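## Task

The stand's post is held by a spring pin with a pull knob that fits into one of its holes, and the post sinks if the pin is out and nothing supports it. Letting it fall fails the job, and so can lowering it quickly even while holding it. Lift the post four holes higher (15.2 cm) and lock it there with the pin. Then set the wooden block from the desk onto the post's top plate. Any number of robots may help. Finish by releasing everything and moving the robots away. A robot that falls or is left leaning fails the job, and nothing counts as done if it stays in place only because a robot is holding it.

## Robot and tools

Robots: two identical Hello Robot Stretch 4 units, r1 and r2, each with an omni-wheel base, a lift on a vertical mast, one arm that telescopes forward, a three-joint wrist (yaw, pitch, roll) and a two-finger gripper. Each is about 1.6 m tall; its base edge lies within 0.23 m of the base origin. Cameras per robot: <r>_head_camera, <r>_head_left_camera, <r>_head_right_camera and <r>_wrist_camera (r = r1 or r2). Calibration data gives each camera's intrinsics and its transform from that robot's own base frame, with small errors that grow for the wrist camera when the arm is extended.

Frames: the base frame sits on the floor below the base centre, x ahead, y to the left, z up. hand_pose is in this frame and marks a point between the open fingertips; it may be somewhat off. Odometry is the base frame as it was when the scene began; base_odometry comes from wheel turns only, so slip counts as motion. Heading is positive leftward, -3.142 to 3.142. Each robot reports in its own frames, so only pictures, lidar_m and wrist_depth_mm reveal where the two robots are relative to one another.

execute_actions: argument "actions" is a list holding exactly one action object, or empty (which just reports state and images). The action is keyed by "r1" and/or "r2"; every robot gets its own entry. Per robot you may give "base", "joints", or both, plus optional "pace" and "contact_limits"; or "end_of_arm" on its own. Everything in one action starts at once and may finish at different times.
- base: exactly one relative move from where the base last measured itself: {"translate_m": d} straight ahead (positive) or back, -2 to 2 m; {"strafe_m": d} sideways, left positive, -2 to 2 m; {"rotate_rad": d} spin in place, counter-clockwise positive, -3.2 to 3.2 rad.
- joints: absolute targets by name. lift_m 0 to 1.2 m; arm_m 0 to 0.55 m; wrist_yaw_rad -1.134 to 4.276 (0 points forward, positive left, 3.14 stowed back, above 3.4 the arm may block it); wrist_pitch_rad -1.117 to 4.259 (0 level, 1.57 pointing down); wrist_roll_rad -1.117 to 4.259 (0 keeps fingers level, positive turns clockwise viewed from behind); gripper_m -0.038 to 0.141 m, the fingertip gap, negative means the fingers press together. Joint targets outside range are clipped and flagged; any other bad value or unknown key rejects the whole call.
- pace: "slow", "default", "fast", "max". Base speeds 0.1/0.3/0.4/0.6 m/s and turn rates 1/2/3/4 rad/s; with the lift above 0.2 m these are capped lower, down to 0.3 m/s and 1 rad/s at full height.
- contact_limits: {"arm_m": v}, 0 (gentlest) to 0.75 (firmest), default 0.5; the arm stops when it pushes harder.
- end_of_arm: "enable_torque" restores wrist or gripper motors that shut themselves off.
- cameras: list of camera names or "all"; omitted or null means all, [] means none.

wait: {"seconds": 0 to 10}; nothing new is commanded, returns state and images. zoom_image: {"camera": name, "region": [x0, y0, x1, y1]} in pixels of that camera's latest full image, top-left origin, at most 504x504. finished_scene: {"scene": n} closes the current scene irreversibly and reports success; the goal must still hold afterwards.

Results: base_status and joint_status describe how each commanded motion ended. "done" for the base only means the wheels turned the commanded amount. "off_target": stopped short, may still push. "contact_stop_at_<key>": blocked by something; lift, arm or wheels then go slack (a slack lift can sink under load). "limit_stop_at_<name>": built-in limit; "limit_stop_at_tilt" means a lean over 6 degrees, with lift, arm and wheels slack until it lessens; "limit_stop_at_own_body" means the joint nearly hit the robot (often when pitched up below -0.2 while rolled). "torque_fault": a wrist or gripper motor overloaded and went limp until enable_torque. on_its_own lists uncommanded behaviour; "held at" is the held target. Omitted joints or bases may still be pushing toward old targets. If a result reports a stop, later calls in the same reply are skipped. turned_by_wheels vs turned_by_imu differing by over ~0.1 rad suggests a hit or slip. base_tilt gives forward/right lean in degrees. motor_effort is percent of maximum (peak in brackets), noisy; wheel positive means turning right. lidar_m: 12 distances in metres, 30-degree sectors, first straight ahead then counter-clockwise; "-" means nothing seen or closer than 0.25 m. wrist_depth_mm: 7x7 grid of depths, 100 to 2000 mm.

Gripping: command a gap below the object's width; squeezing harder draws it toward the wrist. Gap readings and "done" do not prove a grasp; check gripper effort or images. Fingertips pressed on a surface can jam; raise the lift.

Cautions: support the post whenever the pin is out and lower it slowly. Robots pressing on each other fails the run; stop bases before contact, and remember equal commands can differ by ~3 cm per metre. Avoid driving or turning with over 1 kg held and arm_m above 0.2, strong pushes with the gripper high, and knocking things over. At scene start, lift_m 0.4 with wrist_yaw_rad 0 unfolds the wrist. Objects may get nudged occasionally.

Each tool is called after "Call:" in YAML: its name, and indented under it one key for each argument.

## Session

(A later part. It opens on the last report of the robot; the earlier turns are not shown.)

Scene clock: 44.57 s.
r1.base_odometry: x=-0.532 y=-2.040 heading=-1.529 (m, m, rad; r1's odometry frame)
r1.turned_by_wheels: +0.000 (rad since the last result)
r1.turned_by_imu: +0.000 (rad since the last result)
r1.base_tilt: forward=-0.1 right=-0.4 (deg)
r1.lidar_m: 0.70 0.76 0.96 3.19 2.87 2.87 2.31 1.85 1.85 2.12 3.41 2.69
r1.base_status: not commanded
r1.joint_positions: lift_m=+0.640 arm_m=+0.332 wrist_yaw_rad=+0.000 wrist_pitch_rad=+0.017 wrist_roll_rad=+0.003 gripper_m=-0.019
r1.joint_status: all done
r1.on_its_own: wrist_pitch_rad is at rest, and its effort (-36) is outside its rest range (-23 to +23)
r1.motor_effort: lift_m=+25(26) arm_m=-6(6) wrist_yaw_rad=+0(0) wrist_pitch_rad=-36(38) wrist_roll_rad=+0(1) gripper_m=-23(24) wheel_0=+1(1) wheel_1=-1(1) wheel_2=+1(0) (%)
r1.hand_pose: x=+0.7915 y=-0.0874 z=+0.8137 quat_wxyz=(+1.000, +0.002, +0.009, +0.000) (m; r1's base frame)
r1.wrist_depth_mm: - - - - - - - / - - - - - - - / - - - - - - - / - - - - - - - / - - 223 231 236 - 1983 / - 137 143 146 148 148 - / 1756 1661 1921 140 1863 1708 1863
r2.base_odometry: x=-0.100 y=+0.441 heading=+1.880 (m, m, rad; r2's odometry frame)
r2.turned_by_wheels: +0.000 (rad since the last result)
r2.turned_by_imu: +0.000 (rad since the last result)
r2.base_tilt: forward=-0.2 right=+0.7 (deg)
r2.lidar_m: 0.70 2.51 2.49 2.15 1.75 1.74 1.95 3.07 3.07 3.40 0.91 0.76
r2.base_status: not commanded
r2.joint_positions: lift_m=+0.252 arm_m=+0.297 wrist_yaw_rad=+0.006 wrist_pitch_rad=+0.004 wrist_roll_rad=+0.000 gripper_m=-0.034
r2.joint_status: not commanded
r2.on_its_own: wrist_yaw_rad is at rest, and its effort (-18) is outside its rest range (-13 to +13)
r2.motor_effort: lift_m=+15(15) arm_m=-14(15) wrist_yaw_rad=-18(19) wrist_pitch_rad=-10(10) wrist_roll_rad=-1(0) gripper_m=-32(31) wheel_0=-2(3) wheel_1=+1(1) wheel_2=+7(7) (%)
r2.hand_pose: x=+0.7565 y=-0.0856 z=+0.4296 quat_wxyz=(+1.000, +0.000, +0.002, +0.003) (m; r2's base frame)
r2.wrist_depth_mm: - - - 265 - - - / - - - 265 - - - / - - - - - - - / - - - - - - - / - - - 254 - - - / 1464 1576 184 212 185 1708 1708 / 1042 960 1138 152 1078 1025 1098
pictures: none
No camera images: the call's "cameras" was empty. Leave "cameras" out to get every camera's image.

Call:
execute_actions:
  actions:
    - {"r1":{"joints":{"lift_m":0.783},"pace":"slow"}}
  cameras: ["r2_wrist_camera"]

Call:
execute_actions:
  actions:
    - {"r2":{"joints":{"gripper_m":0.05}}}
  cameras: ["r2_wrist_camera"]

Call:
execute_actions:
  actions:
    - {"r1":{"joints":{"lift_m":0.775},"pace":"slow"},"r2":{"joints":{"arm_m":0.15}}}
  cameras: ["r2_wrist_camera","r1_head_left_camera"]

Scene clock: 47.77 s.
r1.base_odometry: x=-0.532 y=-2.040 heading=-1.529 (m, m, rad; r1's odometry frame)
r1.turned_by_wheels: +0.000 (rad since the last result)
r1.turned_by_imu: +0.000 (rad since the last result)
r1.base_tilt: forward=-0.2 right=-0.3 (deg)
r1.lidar_m: 0.67 0.76 0.93 3.18 2.89 2.89 2.29 1.85 1.85 2.11 3.40 2.68
r1.base_status: not commanded
r1.joint_positions: lift_m=+0.782 arm_m=+0.332 wrist_yaw_rad=+0.000 wrist_pitch_rad=+0.017 wrist_roll_rad=+0.003 gripper_m=-0.019
r1.joint_status: all done
r1.on_its_own: wrist_pitch_rad is at rest, and its effort (-37) is outside its rest range (-23 to +23)
r1.motor_effort: lift_m=+25(25) arm_m=-7(6) wrist_yaw_rad=+0(0) wrist_pitch_rad=-37(37) wrist_roll_rad=+0(1) gripper_m=-26(23) wheel_0=+1(1) wheel_1=-1(1) wheel_2=+0(0) (%)
r1.hand_pose: x=+0.7915 y=-0.0874 z=+0.9557 quat_wxyz=(+1.000, +0.002, +0.009, +0.000) (m; r1's base frame)
r1.wrist_depth_mm: - - - - - - - / - - - - - - - / - - - - - - - / - - - - - - - / - - 224 232 236 - - / - 137 143 147 148 148 - / - 1921 - 139 - 1983 -
r2.base_odometry: x=-0.100 y=+0.441 heading=+1.880 (m, m, rad; r2's odometry frame)
r2.turned_by_wheels: +0.000 (rad since the last result)
r2.turned_by_imu: -0.001 (rad since the last result)
r2.base_tilt: forward=-0.3 right=+0.6 (deg)
r2.lidar_m: 0.71 2.51 2.50 2.12 1.75 1.76 1.94 3.08 3.05 3.39 0.91 0.75
r2.base_status: not commanded
r2.joint_positions: lift_m=+0.252 arm_m=+0.297 wrist_yaw_rad=+0.006 wrist_pitch_rad=+0.004 wrist_roll_rad=+0.000 gripper_m=-0.034
r2.joint_status: not commanded
r2.on_its_own: wrist_yaw_rad is at rest, and its effort (-18) is outside its rest range (-13 to +13)
r2.motor_effort: lift_m=+14(14) arm_m=-15(14) wrist_yaw_rad=-18(17) wrist_pitch_rad=-10(10) wrist_roll_rad=+0(0) gripper_m=-31(29) wheel_0=-2(2) wheel_1=+1(1) wheel_2=+7(7) (%)
r2.hand_pose: x=+0.7565 y=-0.0856 z=+0.4296 quat_wxyz=(+1.000, +0.000, +0.002, +0.003) (m; r2's base frame)
r2.wrist_depth_mm: - - - 264 - - - / - - - 264 - - - / - - - - - - - / - - - - - - - / - - - 253 - - - / 1499 1576 185 212 185 1708 1661 / 1025 931 1118 151 1078 1025 1138
pictures: r2_wrist_camera
camera_calibration (this result's frames):
r2_wrist_camera: T_world_to_cam=[[0.0390968, -0.998704, 0.0325717, -0.128544], [0.02291, -0.0316921, -0.999235, 0.477182], [0.998973, 0.0398131, 0.0216413, -0.536867], [0, 0, 0, 1]] pos_world=[0.530409, -0.0918803, 0.492622]
Images, in order (width x height): r2_wrist_camera 616x392.

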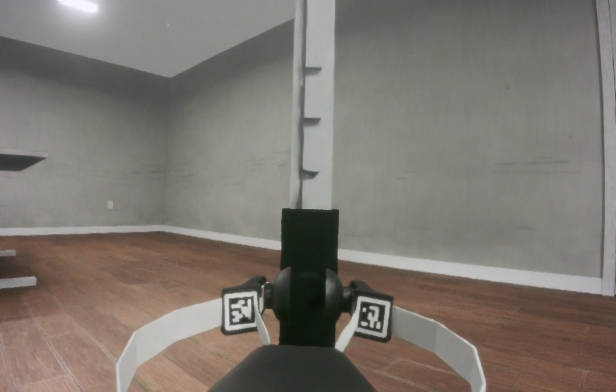

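Scene clock: 49.30 s.
r1.base_odometry: x=-0.532 y=-2.040 heading=-1.529 (m, m, rad; r1's odometry frame)
r1.turned_by_wheels: +0.000 (rad since the last result)
r1.turned_by_imu: +0.000 (rad since the last result)
r1.base_tilt: forward=-0.2 right=-0.4 (deg)
r1.lidar_m: 0.72 0.76 0.95 3.18 2.89 2.88 2.32 1.82 1.86 2.10 3.39 2.67
r1.base_status: not commanded
r1.joint_positions: lift_m=+0.782 arm_m=+0.332 wrist_yaw_rad=+0.000 wrist_pitch_rad=+0.017 wrist_roll_rad=+0.003 gripper_m=-0.019
r1.joint_status: not commanded
r1.on_its_own: wrist_pitch_rad is at rest, and its effort (-37) is outside its rest range (-23 to +23)
r1.motor_effort: lift_m=+25(25) arm_m=-7(7) wrist_yaw_rad=+0(1) wrist_pitch_rad=-37(37) wrist_roll_rad=+0(2) gripper_m=-23(22) wheel_0=+1(1) wheel_1=-1(1) wheel_2=+0(1) (%)
r1.hand_pose: x=+0.7915 y=-0.0873 z=+0.9557 quat_wxyz=(+1.000, +0.002, +0.009, +0.000) (m; r1's base frame)
r1.wrist_depth_mm: - - - - - - - / - - - - - - - / - - - - - - - / - - - - - - - / - - 223 232 236 - - / - 137 143 147 148 148 - / - 1808 - 140 - - -
r2.base_odometry: x=-0.100 y=+0.441 heading=+1.880 (m, m, rad; r2's odometry frame)
r2.turned_by_wheels: +0.000 (rad since the last result)
r2.turned_by_imu: -0.001 (rad since the last result)
r2.base_tilt: forward=-0.2 right=+0.8 (deg)
r2.lidar_m: 0.72 2.50 2.52 2.16 1.75 1.75 1.96 3.08 3.05 3.41 0.91 0.77
r2.base_status: not commanded
r2.joint_positions: lift_m=+0.252 arm_m=+0.295 wrist_yaw_rad=+0.000 wrist_pitch_rad=+0.002 wrist_roll_rad=+0.000 gripper_m=+0.050
r2.joint_status: all done
r2.motor_effort: lift_m=+14(14) arm_m=-6(14) wrist_yaw_rad=+0(18) wrist_pitch_rad=-5(10) wrist_roll_rad=+0(1) gripper_m=-1(27) wheel_0=-2(2) wheel_1=+1(1) wheel_2=+1(6) (%)
r2.hand_pose: x=+0.7544 y=-0.0874 z=+0.4301 quat_wxyz=(+1.000, +0.000, +0.001, +0.000) (m; r2's base frame)
r2.wrist_depth_mm: - - - - - - - / - - - - - - - / - - - - - - - / - - - - - - - / - - - 256 - - - / 1537 1537 197 255 202 1708 1661 / 1042 1025 1118 140 1098 1098 1118
pictures: r2_wrist_camera
camera_calibration (this result's frames):
r2_wrist_camera: T_world_to_cam=[[0.0325939, -0.998936, 0.0326284, -0.125478], [0.0244438, -0.0318393, -0.999194, 0.476486], [0.99917, 0.0333652, 0.02338, -0.536149], [0, 0, 0, 1]] pos_world=[0.528146, -0.0922844, 0.492731]
Images, in order (width x height): r2_wrist_camera 616x392.

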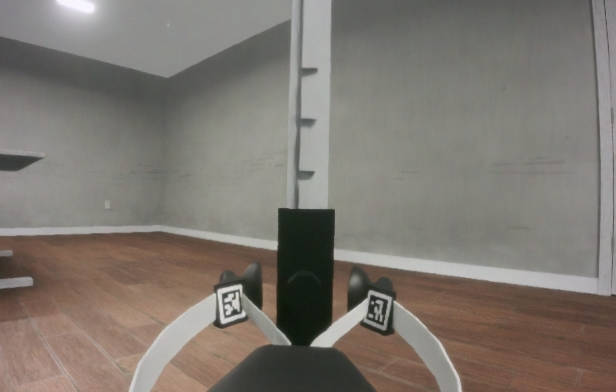

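Scene clock: 50.77 s.
r1.base_odometry: x=-0.532 y=-2.040 heading=-1.529 (m, m, rad; r1's odometry frame)
r1.turned_by_wheels: +0.000 (rad since the last result)
r1.turned_by_imu: +0.000 (rad since the last result)
r1.base_tilt: forward=-0.2 right=-0.4 (deg)
r1.lidar_m: 0.74 0.76 0.95 3.18 2.89 2.88 2.29 1.85 1.86 2.10 3.41 2.68
r1.base_status: not commanded
r1.joint_positions: lift_m=+0.775 arm_m=+0.332 wrist_yaw_rad=+0.000 wrist_pitch_rad=+0.009 wrist_roll_rad=+0.003 gripper_m=-0.019
r1.joint_status: all done
r1.motor_effort: lift_m=+15(27) arm_m=-6(7) wrist_yaw_rad=+0(0) wrist_pitch_rad=-14(39) wrist_roll_rad=+1(1) gripper_m=-23(24) wheel_0=+1(1) wheel_1=-1(1) wheel_2=+1(1) (%)
r1.hand_pose: x=+0.7915 y=-0.0874 z=+0.9509 quat_wxyz=(+1.000, +0.002, +0.004, +0.000) (m; r1's base frame)
r1.wrist_depth_mm: - - - - - - - / - - - - - - - / - - - - - - - / - - - - - - - / - - 221 230 236 - - / - 148 137 141 143 143 - / - 1921 - 140 - - -
r2.base_odometry: x=-0.100 y=+0.441 heading=+1.880 (m, m, rad; r2's odometry frame)
r2.turned_by_wheels: +0.000 (rad since the last result)
r2.turned_by_imu: +0.000 (rad since the last result)
r2.base_tilt: forward=-0.1 right=+0.5 (deg)
r2.lidar_m: 0.70 2.50 2.49 2.14 1.75 1.75 1.98 3.07 3.05 3.41 0.91 0.76
r2.base_status: not commanded
r2.joint_positions: lift_m=+0.252 arm_m=+0.152 wrist_yaw_rad=+0.000 wrist_pitch_rad=+0.003 wrist_roll_rad=+0.000 gripper_m=+0.050
r2.joint_status: all done
r2.motor_effort: lift_m=+15(14) arm_m=-8(7) wrist_yaw_rad=+2(2) wrist_pitch_rad=-6(5) wrist_roll_rad=-1(1) gripper_m=-2(5) wheel_0=-2(2) wheel_1=+1(1) wheel_2=+1(2) (%)
r2.hand_pose: x=+0.6109 y=-0.0874 z=+0.4299 quat_wxyz=(+1.000, +0.000, +0.001, +0.000) (m; r2's base frame)
r2.wrist_depth_mm: - - - - - - - / - - - - - - - / - - - - - - - / - - - - - - - / - - - - - - - / 1464 1537 198 399 202 1756 1708 / 1042 991 1118 140 1078 1118 1138
pictures: r1_head_left_camera, r2_wrist_camera
camera_calibration (this result's frames):
r2_wrist_camera: T_world_to_cam=[[0.0325638, -0.998937, 0.0326152, -0.120784], [0.0240384, -0.0318403, -0.999204, 0.480129], [0.999181, 0.0333219, 0.022976, -0.392558], [0, 0, 0, 1]] pos_world=[0.384628, -0.0922871, 0.492706]
Images, in order (width x height): r1_head_left_camera 420x672, r2_wrist_camera 616x392.

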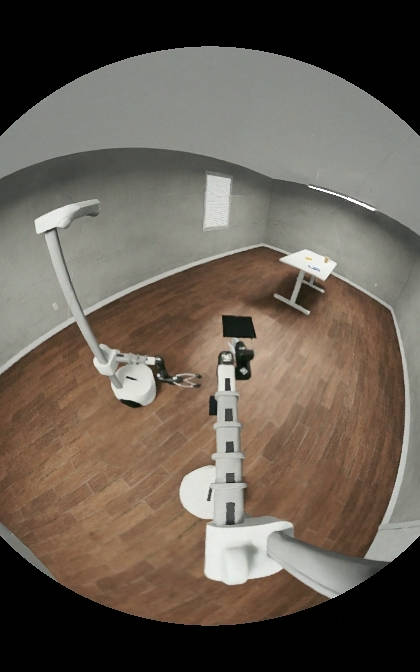

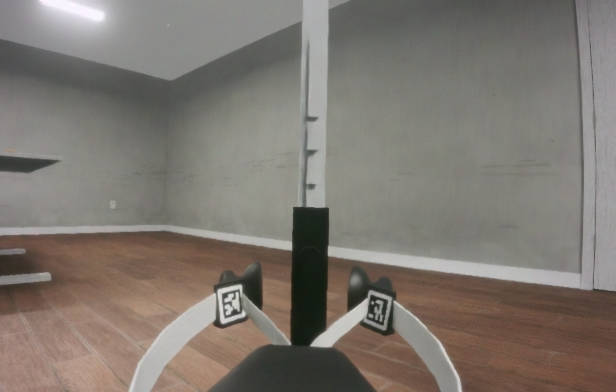

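Call:
execute_actions:
  actions:
    - {"r1":{"joints":{"gripper_m":0.08,"lift_m":0.768,"wrist_pitch_rad":0}},"r2":{"base":{"translate_m":-0.4},"joints":{"arm_m":0},"pace":"fast"}}
  cameras: []

Call:
execute_actions:
  actions:
    - {"r1":{"joints":{"arm_m":0},"pace":"max"}}
  cameras: []

Call:
execute_actions:
  actions:
    - {"r1":{"base":{"rotate_rad":-0.79},"joints":{"lift_m":0.3},"pace":"max"}}
  cameras: []

Call:
execute_actions:
  actions:
    - {"r1":{"base":{"translate_m":2.0},"joints":{"lift_m":0.2},"pace":"max"}}
  cameras: ["r1_head_camera","r2_head_camera"]

Scene clock: 55.07 s.
r1.base_odometry: x=-0.532 y=-2.040 heading=-1.529 (m, m, rad; r1's odometry frame)
r1.turned_by_wheels: +0.000 (rad since the last result)
r1.turned_by_imu: +0.000 (rad since the last result)
r1.base_tilt: forward=-0.1 right=-0.3 (deg)
r1.lidar_m: 0.74 0.96 1.02 3.18 2.88 2.87 2.31 1.83 1.86 2.10 3.41 2.67
r1.base_status: not commanded
r1.joint_positions: lift_m=+0.768 arm_m=+0.332 wrist_yaw_rad=+0.000 wrist_pitch_rad=+0.005 wrist_roll_rad=+0.003 gripper_m=+0.080
r1.joint_status: all done
r1.motor_effort: lift_m=+16(18) arm_m=-3(6) wrist_yaw_rad=+1(8) wrist_pitch_rad=-13(16) wrist_roll_rad=+1(1) gripper_m=-1(21) wheel_0=+2(2) wheel_1=+0(1) wheel_2=+0(2) (%)
r1.hand_pose: x=+0.7910 y=-0.0875 z=+0.9450 quat_wxyz=(+1.000, +0.002, +0.003, +0.000) (m; r1's base frame)
r1.wrist_depth_mm: - - - - - - - / - - - - - - - / - - - - - - - / - - - - - - - / - - 226 235 241 - - / - 154 139 143 145 - - / - - - 135 - - -
r2.base_odometry: x=+0.022 y=+0.060 heading=+1.879 (m, m, rad; r2's odometry frame)
r2.turned_by_wheels: -0.001 (rad since the last result)
r2.turned_by_imu: +0.000 (rad since the last result)
r2.base_tilt: forward=-0.2 right=+0.6 (deg)
r2.lidar_m: 1.10 2.79 3.36 1.81 1.44 1.43 1.63 2.61 2.79 3.11 1.33 1.14
r2.base_status: done
r2.joint_positions: lift_m=+0.252 arm_m=+0.003 wrist_yaw_rad=+0.000 wrist_pitch_rad=+0.003 wrist_roll_rad=+0.000 gripper_m=+0.050
r2.joint_status: all done
joint sent to its limit — the command would take r2.arm_m past its lower limit, so that joint was sent only as far as its limit.
r2.motor_effort: lift_m=+15(15) arm_m=-8(10) wrist_yaw_rad=-1(1) wrist_pitch_rad=-7(7) wrist_roll_rad=+0(2) gripper_m=-2(3) wheel_0=-3(10) wheel_1=-1(9) wheel_2=-2(14) (%)
r2.hand_pose: x=+0.4619 y=-0.0874 z=+0.4299 quat_wxyz=(+1.000, +0.000, +0.001, +0.000) (m; r2's base frame)
r2.wrist_depth_mm: - - - - 976 - - / - - - - - - - / - - - - - - - / - - - - - - - / - - - - - - - / 1499 1576 197 1499 202 1708 946 / 1060 1008 1118 140 1078 1098 820
pictures: none
No camera images: the call's "cameras" was empty. Leave "cameras" out to get every camera's image.

Scene clock: 56.73 s.
r1.base_odometry: x=-0.532 y=-2.040 heading=-1.529 (m, m, rad; r1's odometry frame)
r1.turned_by_wheels: +0.000 (rad since the last result)
r1.turned_by_imu: +0.000 (rad since the last result)
r1.base_tilt: forward=-0.2 right=-0.4 (deg)
r1.lidar_m: 0.68 0.96 1.03 3.18 2.90 2.87 2.29 1.86 1.86 2.10 3.41 2.69
r1.base_status: not commanded
r1.joint_positions: lift_m=+0.768 arm_m=+0.002 wrist_yaw_rad=+0.000 wrist_pitch_rad=+0.003 wrist_roll_rad=+0.003 gripper_m=+0.080
r1.joint_status: all done
r1.motor_effort: lift_m=+16(16) arm_m=-7(8) wrist_yaw_rad=+1(2) wrist_pitch_rad=-5(17) wrist_roll_rad=+1(1) gripper_m=+0(0) wheel_0=+1(2) wheel_1=-1(0) wheel_2=+1(1) (%)
r1.hand_pose: x=+0.4611 y=-0.0875 z=+0.9457 quat_wxyz=(+1.000, +0.002, +0.001, +0.000) (m; r1's base frame)
r1.wrist_depth_mm: - - - - - - - / - - - - - - - / - - - - - - - / - - - - - - - / - - - - - - - / - - 210 - 194 - - / - 1983 - 132 - - -
r2.base_odometry: x=+0.022 y=+0.060 heading=+1.879 (m, m, rad; r2's odometry frame)
r2.turned_by_wheels: +0.000 (rad since the last result)
r2.turned_by_imu: +0.000 (rad since the last result)
r2.base_tilt: forward=-0.3 right=+0.6 (deg)
r2.lidar_m: 1.10 2.81 3.36 1.78 1.45 1.43 1.63 2.62 2.79 3.10 1.35 1.19
r2.base_status: not commanded
r2.joint_positions: lift_m=+0.252 arm_m=+0.003 wrist_yaw_rad=+0.000 wrist_pitch_rad=+0.003 wrist_roll_rad=+0.000 gripper_m=+0.050
r2.joint_status: not commanded
r2.motor_effort: lift_m=+15(15) arm_m=-8(8) wrist_yaw_rad=+1(1) wrist_pitch_rad=-6(6) wrist_roll_rad=+0(1) gripper_m=-4(2) wheel_0=-3(3) wheel_1=-1(1) wheel_2=-2(2) (%)
r2.hand_pose: x=+0.4619 y=-0.0874 z=+0.4299 quat_wxyz=(+1.000, +0.000, +0.001, +0.000) (m; r2's base frame)
r2.wrist_depth_mm: - - - - - - - / - - - - - - - / - - - - - - - / - - - - - - - / - - - - - - - / 1499 1576 198 1537 203 1756 946 / 1060 1025 1098 140 1078 1078 809
pictures: none
No camera images: the call's "cameras" was empty. Leave "cameras" out to get every camera's image.

Scene clock: 58.47 s.
r1.base_odometry: x=-0.532 y=-2.040 heading=-2.319 (m, m, rad; r1's odometry frame)
r1.turned_by_wheels: -0.790 (rad since the last result)
r1.turned_by_imu: -0.781 (rad since the last result)
r1.base_tilt: forward=-0.2 right=-0.4 (deg)
r1.lidar_m: 2.66 0.68 3.02 0.98 1.39 3.03 2.89 2.86 1.99 1.82 1.90 2.52
r1.base_status: done
r1.joint_positions: lift_m=+0.300 arm_m=+0.002 wrist_yaw_rad=+0.000 wrist_pitch_rad=+0.002 wrist_roll_rad=+0.003 gripper_m=+0.080
r1.joint_status: all done
r1.motor_effort: lift_m=+17(16) arm_m=-7(7) wrist_yaw_rad=+1(1) wrist_pitch_rad=-6(5) wrist_roll_rad=+1(1) gripper_m=-2(2) wheel_0=-1(6) wheel_1=+0(7) wheel_2=-1(8) (%)
r1.hand_pose: x=+0.4611 y=-0.0874 z=+0.4776 quat_wxyz=(+1.000, +0.002, +0.001, +0.000) (m; r1's base frame)
r1.wrist_depth_mm: - - - - - - - / - - - - - - - / - - - - - - - / - - - - - - - / - - - - - - - / 1618 1661 210 1863 195 1808 1808 / 1118 1042 1255 132 1182 1138 1229
r2.base_odometry: x=+0.022 y=+0.060 heading=+1.879 (m, m, rad; r2's odometry frame)
r2.turned_by_wheels: +0.000 (rad since the last result)
r2.turned_by_imu: +0.000 (rad since the last result)
r2.base_tilt: forward=-0.3 right=+0.7 (deg)
r2.lidar_m: 1.10 2.80 3.35 1.78 1.44 1.43 1.61 2.60 2.79 3.11 1.36 1.19
r2.base_status: not commanded
r2.joint_positions: lift_m=+0.252 arm_m=+0.003 wrist_yaw_rad=+0.000 wrist_pitch_rad=+0.003 wrist_roll_rad=+0.000 gripper_m=+0.050
r2.joint_status: not commanded
r2.motor_effort: lift_m=+15(14) arm_m=-8(8) wrist_yaw_rad=+0(3) wrist_pitch_rad=-6(6) wrist_roll_rad=+2(1) gripper_m=-3(5) wheel_0=-3(3) wheel_1=-1(1) wheel_2=-2(2) (%)
r2.hand_pose: x=+0.4619 y=-0.0874 z=+0.4299 quat_wxyz=(+1.000, +0.000, +0.001, +0.000) (m; r2's base frame)
r2.wrist_depth_mm: - - - - - - - / - - - - - - - / - - - - - - - / - - - - - - 976 / - - - - - - - / 1464 1576 197 1537 202 1708 946 / 1060 991 1118 140 1098 1078 798
pictures: none
No camera images: the call's "cameras" was empty. Leave "cameras" out to get every camera's image.

Scene clock: 63.53 s.
r1.base_odometry: x=-1.893 y=-3.506 heading=-2.320 (m, m, rad; r1's odometry frame)
r1.turned_by_wheels: +0.000 (rad since the last result)
r1.turned_by_imu: -0.005 (rad since the last result)
r1.base_tilt: forward=-0.2 right=-0.4 (deg)
r1.lidar_m: 2.16 0.79 0.91 2.97 3.04 1.39 - 2.67 1.86 1.72 1.79 2.33
r1.base_status: done
r1.joint_positions: lift_m=+0.200 arm_m=+0.002 wrist_yaw_rad=+0.000 wrist_pitch_rad=+0.002 wrist_roll_rad=+0.003 gripper_m=+0.080
r1.joint_status: all done
r1.motor_effort: lift_m=+17(18) arm_m=-7(7) wrist_yaw_rad=+1(0) wrist_pitch_rad=-7(6) wrist_roll_rad=+1(1) gripper_m=-2(0) wheel_0=-1(4) wheel_1=+0(7) wheel_2=+1(13) (%)
r1.hand_pose: x=+0.4611 y=-0.0874 z=+0.3776 quat_wxyz=(+1.000, +0.002, +0.001, +0.000) (m; r1's base frame)
r1.wrist_depth_mm: - - - - - - - / 946 - - - - - - / 1708 1661 - - - - - / - - - - - - - / - - - - - - - / 1336 1397 210 1499 195 1464 1464 / 931 866 1008 133 960 960 976
r2.base_odometry: x=+0.022 y=+0.060 heading=+1.879 (m, m, rad; r2's odometry frame)
r2.turned_by_wheels: +0.000 (rad since the last result)
r2.turned_by_imu: -0.001 (rad since the last result)
r2.base_tilt: forward=-0.2 right=+0.4 (deg)
r2.lidar_m: 1.10 2.39 3.37 1.78 1.44 1.43 1.63 2.64 2.81 3.13 3.28 3.27
r2.base_status: not commanded
r2.joint_positions: lift_m=+0.252 arm_m=+0.003 wrist_yaw_rad=+0.000 wrist_pitch_rad=+0.003 wrist_roll_rad=+0.000 gripper_m=+0.050
r2.joint_status: not commanded
r2.motor_effort: lift_m=+15(15) arm_m=-8(8) wrist_yaw_rad=+1(3) wrist_pitch_rad=-7(6) wrist_roll_rad=+1(1) gripper_m=-3(4) wheel_0=-3(3) wheel_1=-1(1) wheel_2=-1(2) (%)
r2.hand_pose: x=+0.4619 y=-0.0874 z=+0.4299 quat_wxyz=(+1.000, +0.000, +0.001, +0.000) (m; r2's base frame)
r2.wrist_depth_mm: - - - - - - - / - - - - - - - / - - - - - - - / - - - - - - - / - - - - - - - / 1499 1618 197 1537 203 1708 1661 / 1060 1008 1118 140 1078 1118 1138
pictures: r1_head_camera, r2_head_camera
Images, in order (width x height): r1_head_camera 420x560, r2_head_camera 420x560.

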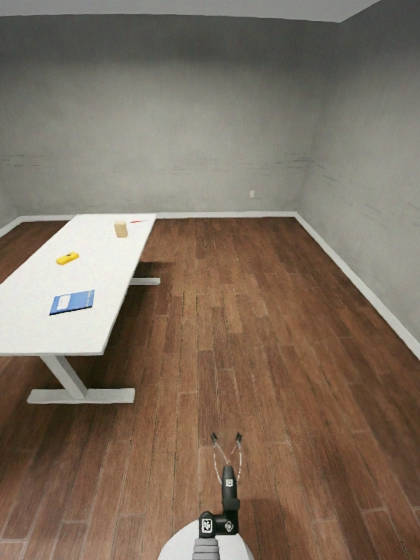

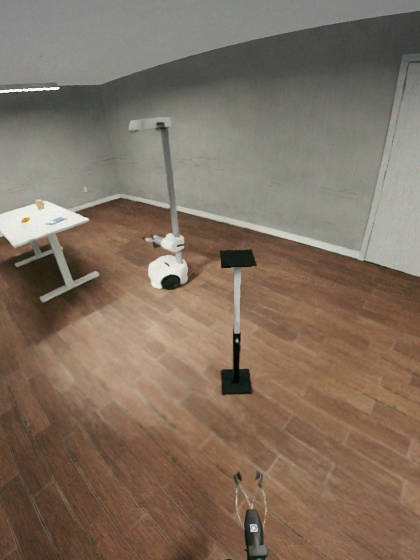

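Call:
zoom_image:
  camera: "r2_head_camera"
  region: [190, 240, 290, 400]

Call:
zoom_image:
  camera: "r1_head_camera"
  region: [80, 200, 170, 260]

Region (190, 240, 290, 400) of r2_head_camera's 420x560 image, scaled by 3.150, with more detail than that image has; it fills the left 315 columns of this view, and the rest is white.

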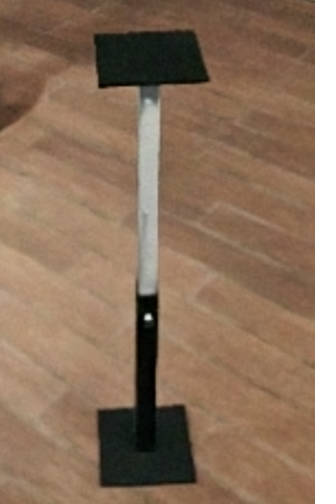

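Region (80, 200, 170, 260) of r1_head_camera's 420x560 image, scaled by 5.600, with more detail than that image has.

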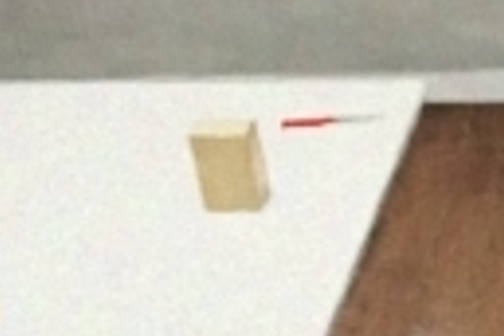

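Check the post height via r2's wrist camera.

Call:
execute_actions:
  actions: []
  cameras: ["r2_wrist_camera"]

Call:
zoom_image:
  camera: "r2_wrist_camera"
  region: [250, 0, 370, 240]

Scene clock: 66.87 s.
r1.base_odometry: x=-1.893 y=-3.506 heading=-2.320 (m, m, rad; r1's odometry frame)
r1.turned_by_wheels: +0.000 (rad since the last result)
r1.turned_by_imu: +0.000 (rad since the last result)
r1.base_tilt: forward=-0.3 right=-0.3 (deg)
r1.lidar_m: 2.16 0.80 0.94 2.96 3.02 1.39 - 2.64 1.86 1.72 1.78 2.33
r1.base_status: done
r1.joint_positions: lift_m=+0.200 arm_m=+0.002 wrist_yaw_rad=+0.000 wrist_pitch_rad=+0.002 wrist_roll_rad=+0.003 gripper_m=+0.080
r1.joint_status: all done
r1.motor_effort: lift_m=+17(18) arm_m=-7(7) wrist_yaw_rad=+0(0) wrist_pitch_rad=-5(6) wrist_roll_rad=+1(1) gripper_m=-1(0) wheel_0=-1(4) wheel_1=-1(7) wheel_2=+1(13) (%)
r1.hand_pose: x=+0.4611 y=-0.0874 z=+0.3776 quat_wxyz=(+1.000, +0.002, +0.001, +0.000) (m; r1's base frame)
r1.wrist_depth_mm: - - - - - - - / 917 - - - - - - / 1708 1708 - - - - - / - - - - - - - / - - - - - - - / 1308 1366 210 1499 195 1464 1464 / 931 866 991 133 960 946 991
r2.base_odometry: x=+0.022 y=+0.060 heading=+1.879 (m, m, rad; r2's odometry frame)
r2.turned_by_wheels: +0.000 (rad since the last result)
r2.turned_by_imu: -0.001 (rad since the last result)
r2.base_tilt: forward=-0.3 right=+0.6 (deg)
r2.lidar_m: 1.09 2.42 3.37 1.77 1.46 1.42 1.63 2.61 2.79 3.14 3.28 3.27
r2.base_status: not commanded
r2.joint_positions: lift_m=+0.252 arm_m=+0.003 wrist_yaw_rad=+0.000 wrist_pitch_rad=+0.003 wrist_roll_rad=+0.000 gripper_m=+0.050
r2.joint_status: not commanded
r2.motor_effort: lift_m=+15(15) arm_m=-8(8) wrist_yaw_rad=+2(3) wrist_pitch_rad=-6(6) wrist_roll_rad=+0(1) gripper_m=-2(4) wheel_0=-3(3) wheel_1=-1(1) wheel_2=-2(2) (%)
r2.hand_pose: x=+0.4619 y=-0.0874 z=+0.4299 quat_wxyz=(+1.000, +0.000, +0.001, +0.000) (m; r2's base frame)
r2.wrist_depth_mm: - - - - - - - / - - - - - - - / - - - - - - - / - - - - - - - / - - - - - - - / 1499 1618 197 1576 202 1708 1708 / 1042 991 1118 140 1078 1118 1160
pictures: r2_wrist_camera
camera_calibration (this result's frames):
r2_wrist_camera: T_world_to_cam=[[0.0325647, -0.998937, 0.0326131, -0.115932], [0.0239988, -0.0318395, -0.999205, 0.483688], [0.999181, 0.0333215, 0.0229365, -0.243721], [0, 0, 0, 1]] pos_world=[0.235689, -0.0922872, 0.492675]
Images, in order (width x height): r2_wrist_camera 616x392.

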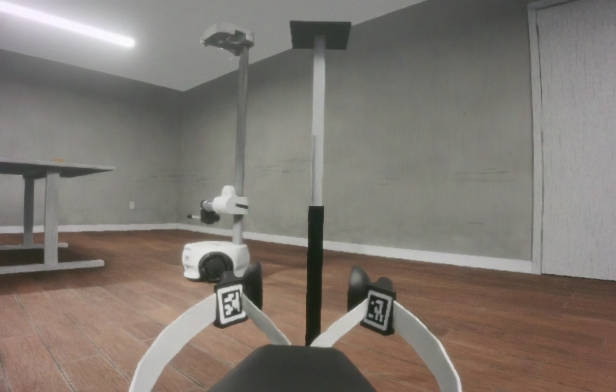

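Region (250, 0, 370, 240) of r2_wrist_camera's 616x392 image, scaled by 2.100.

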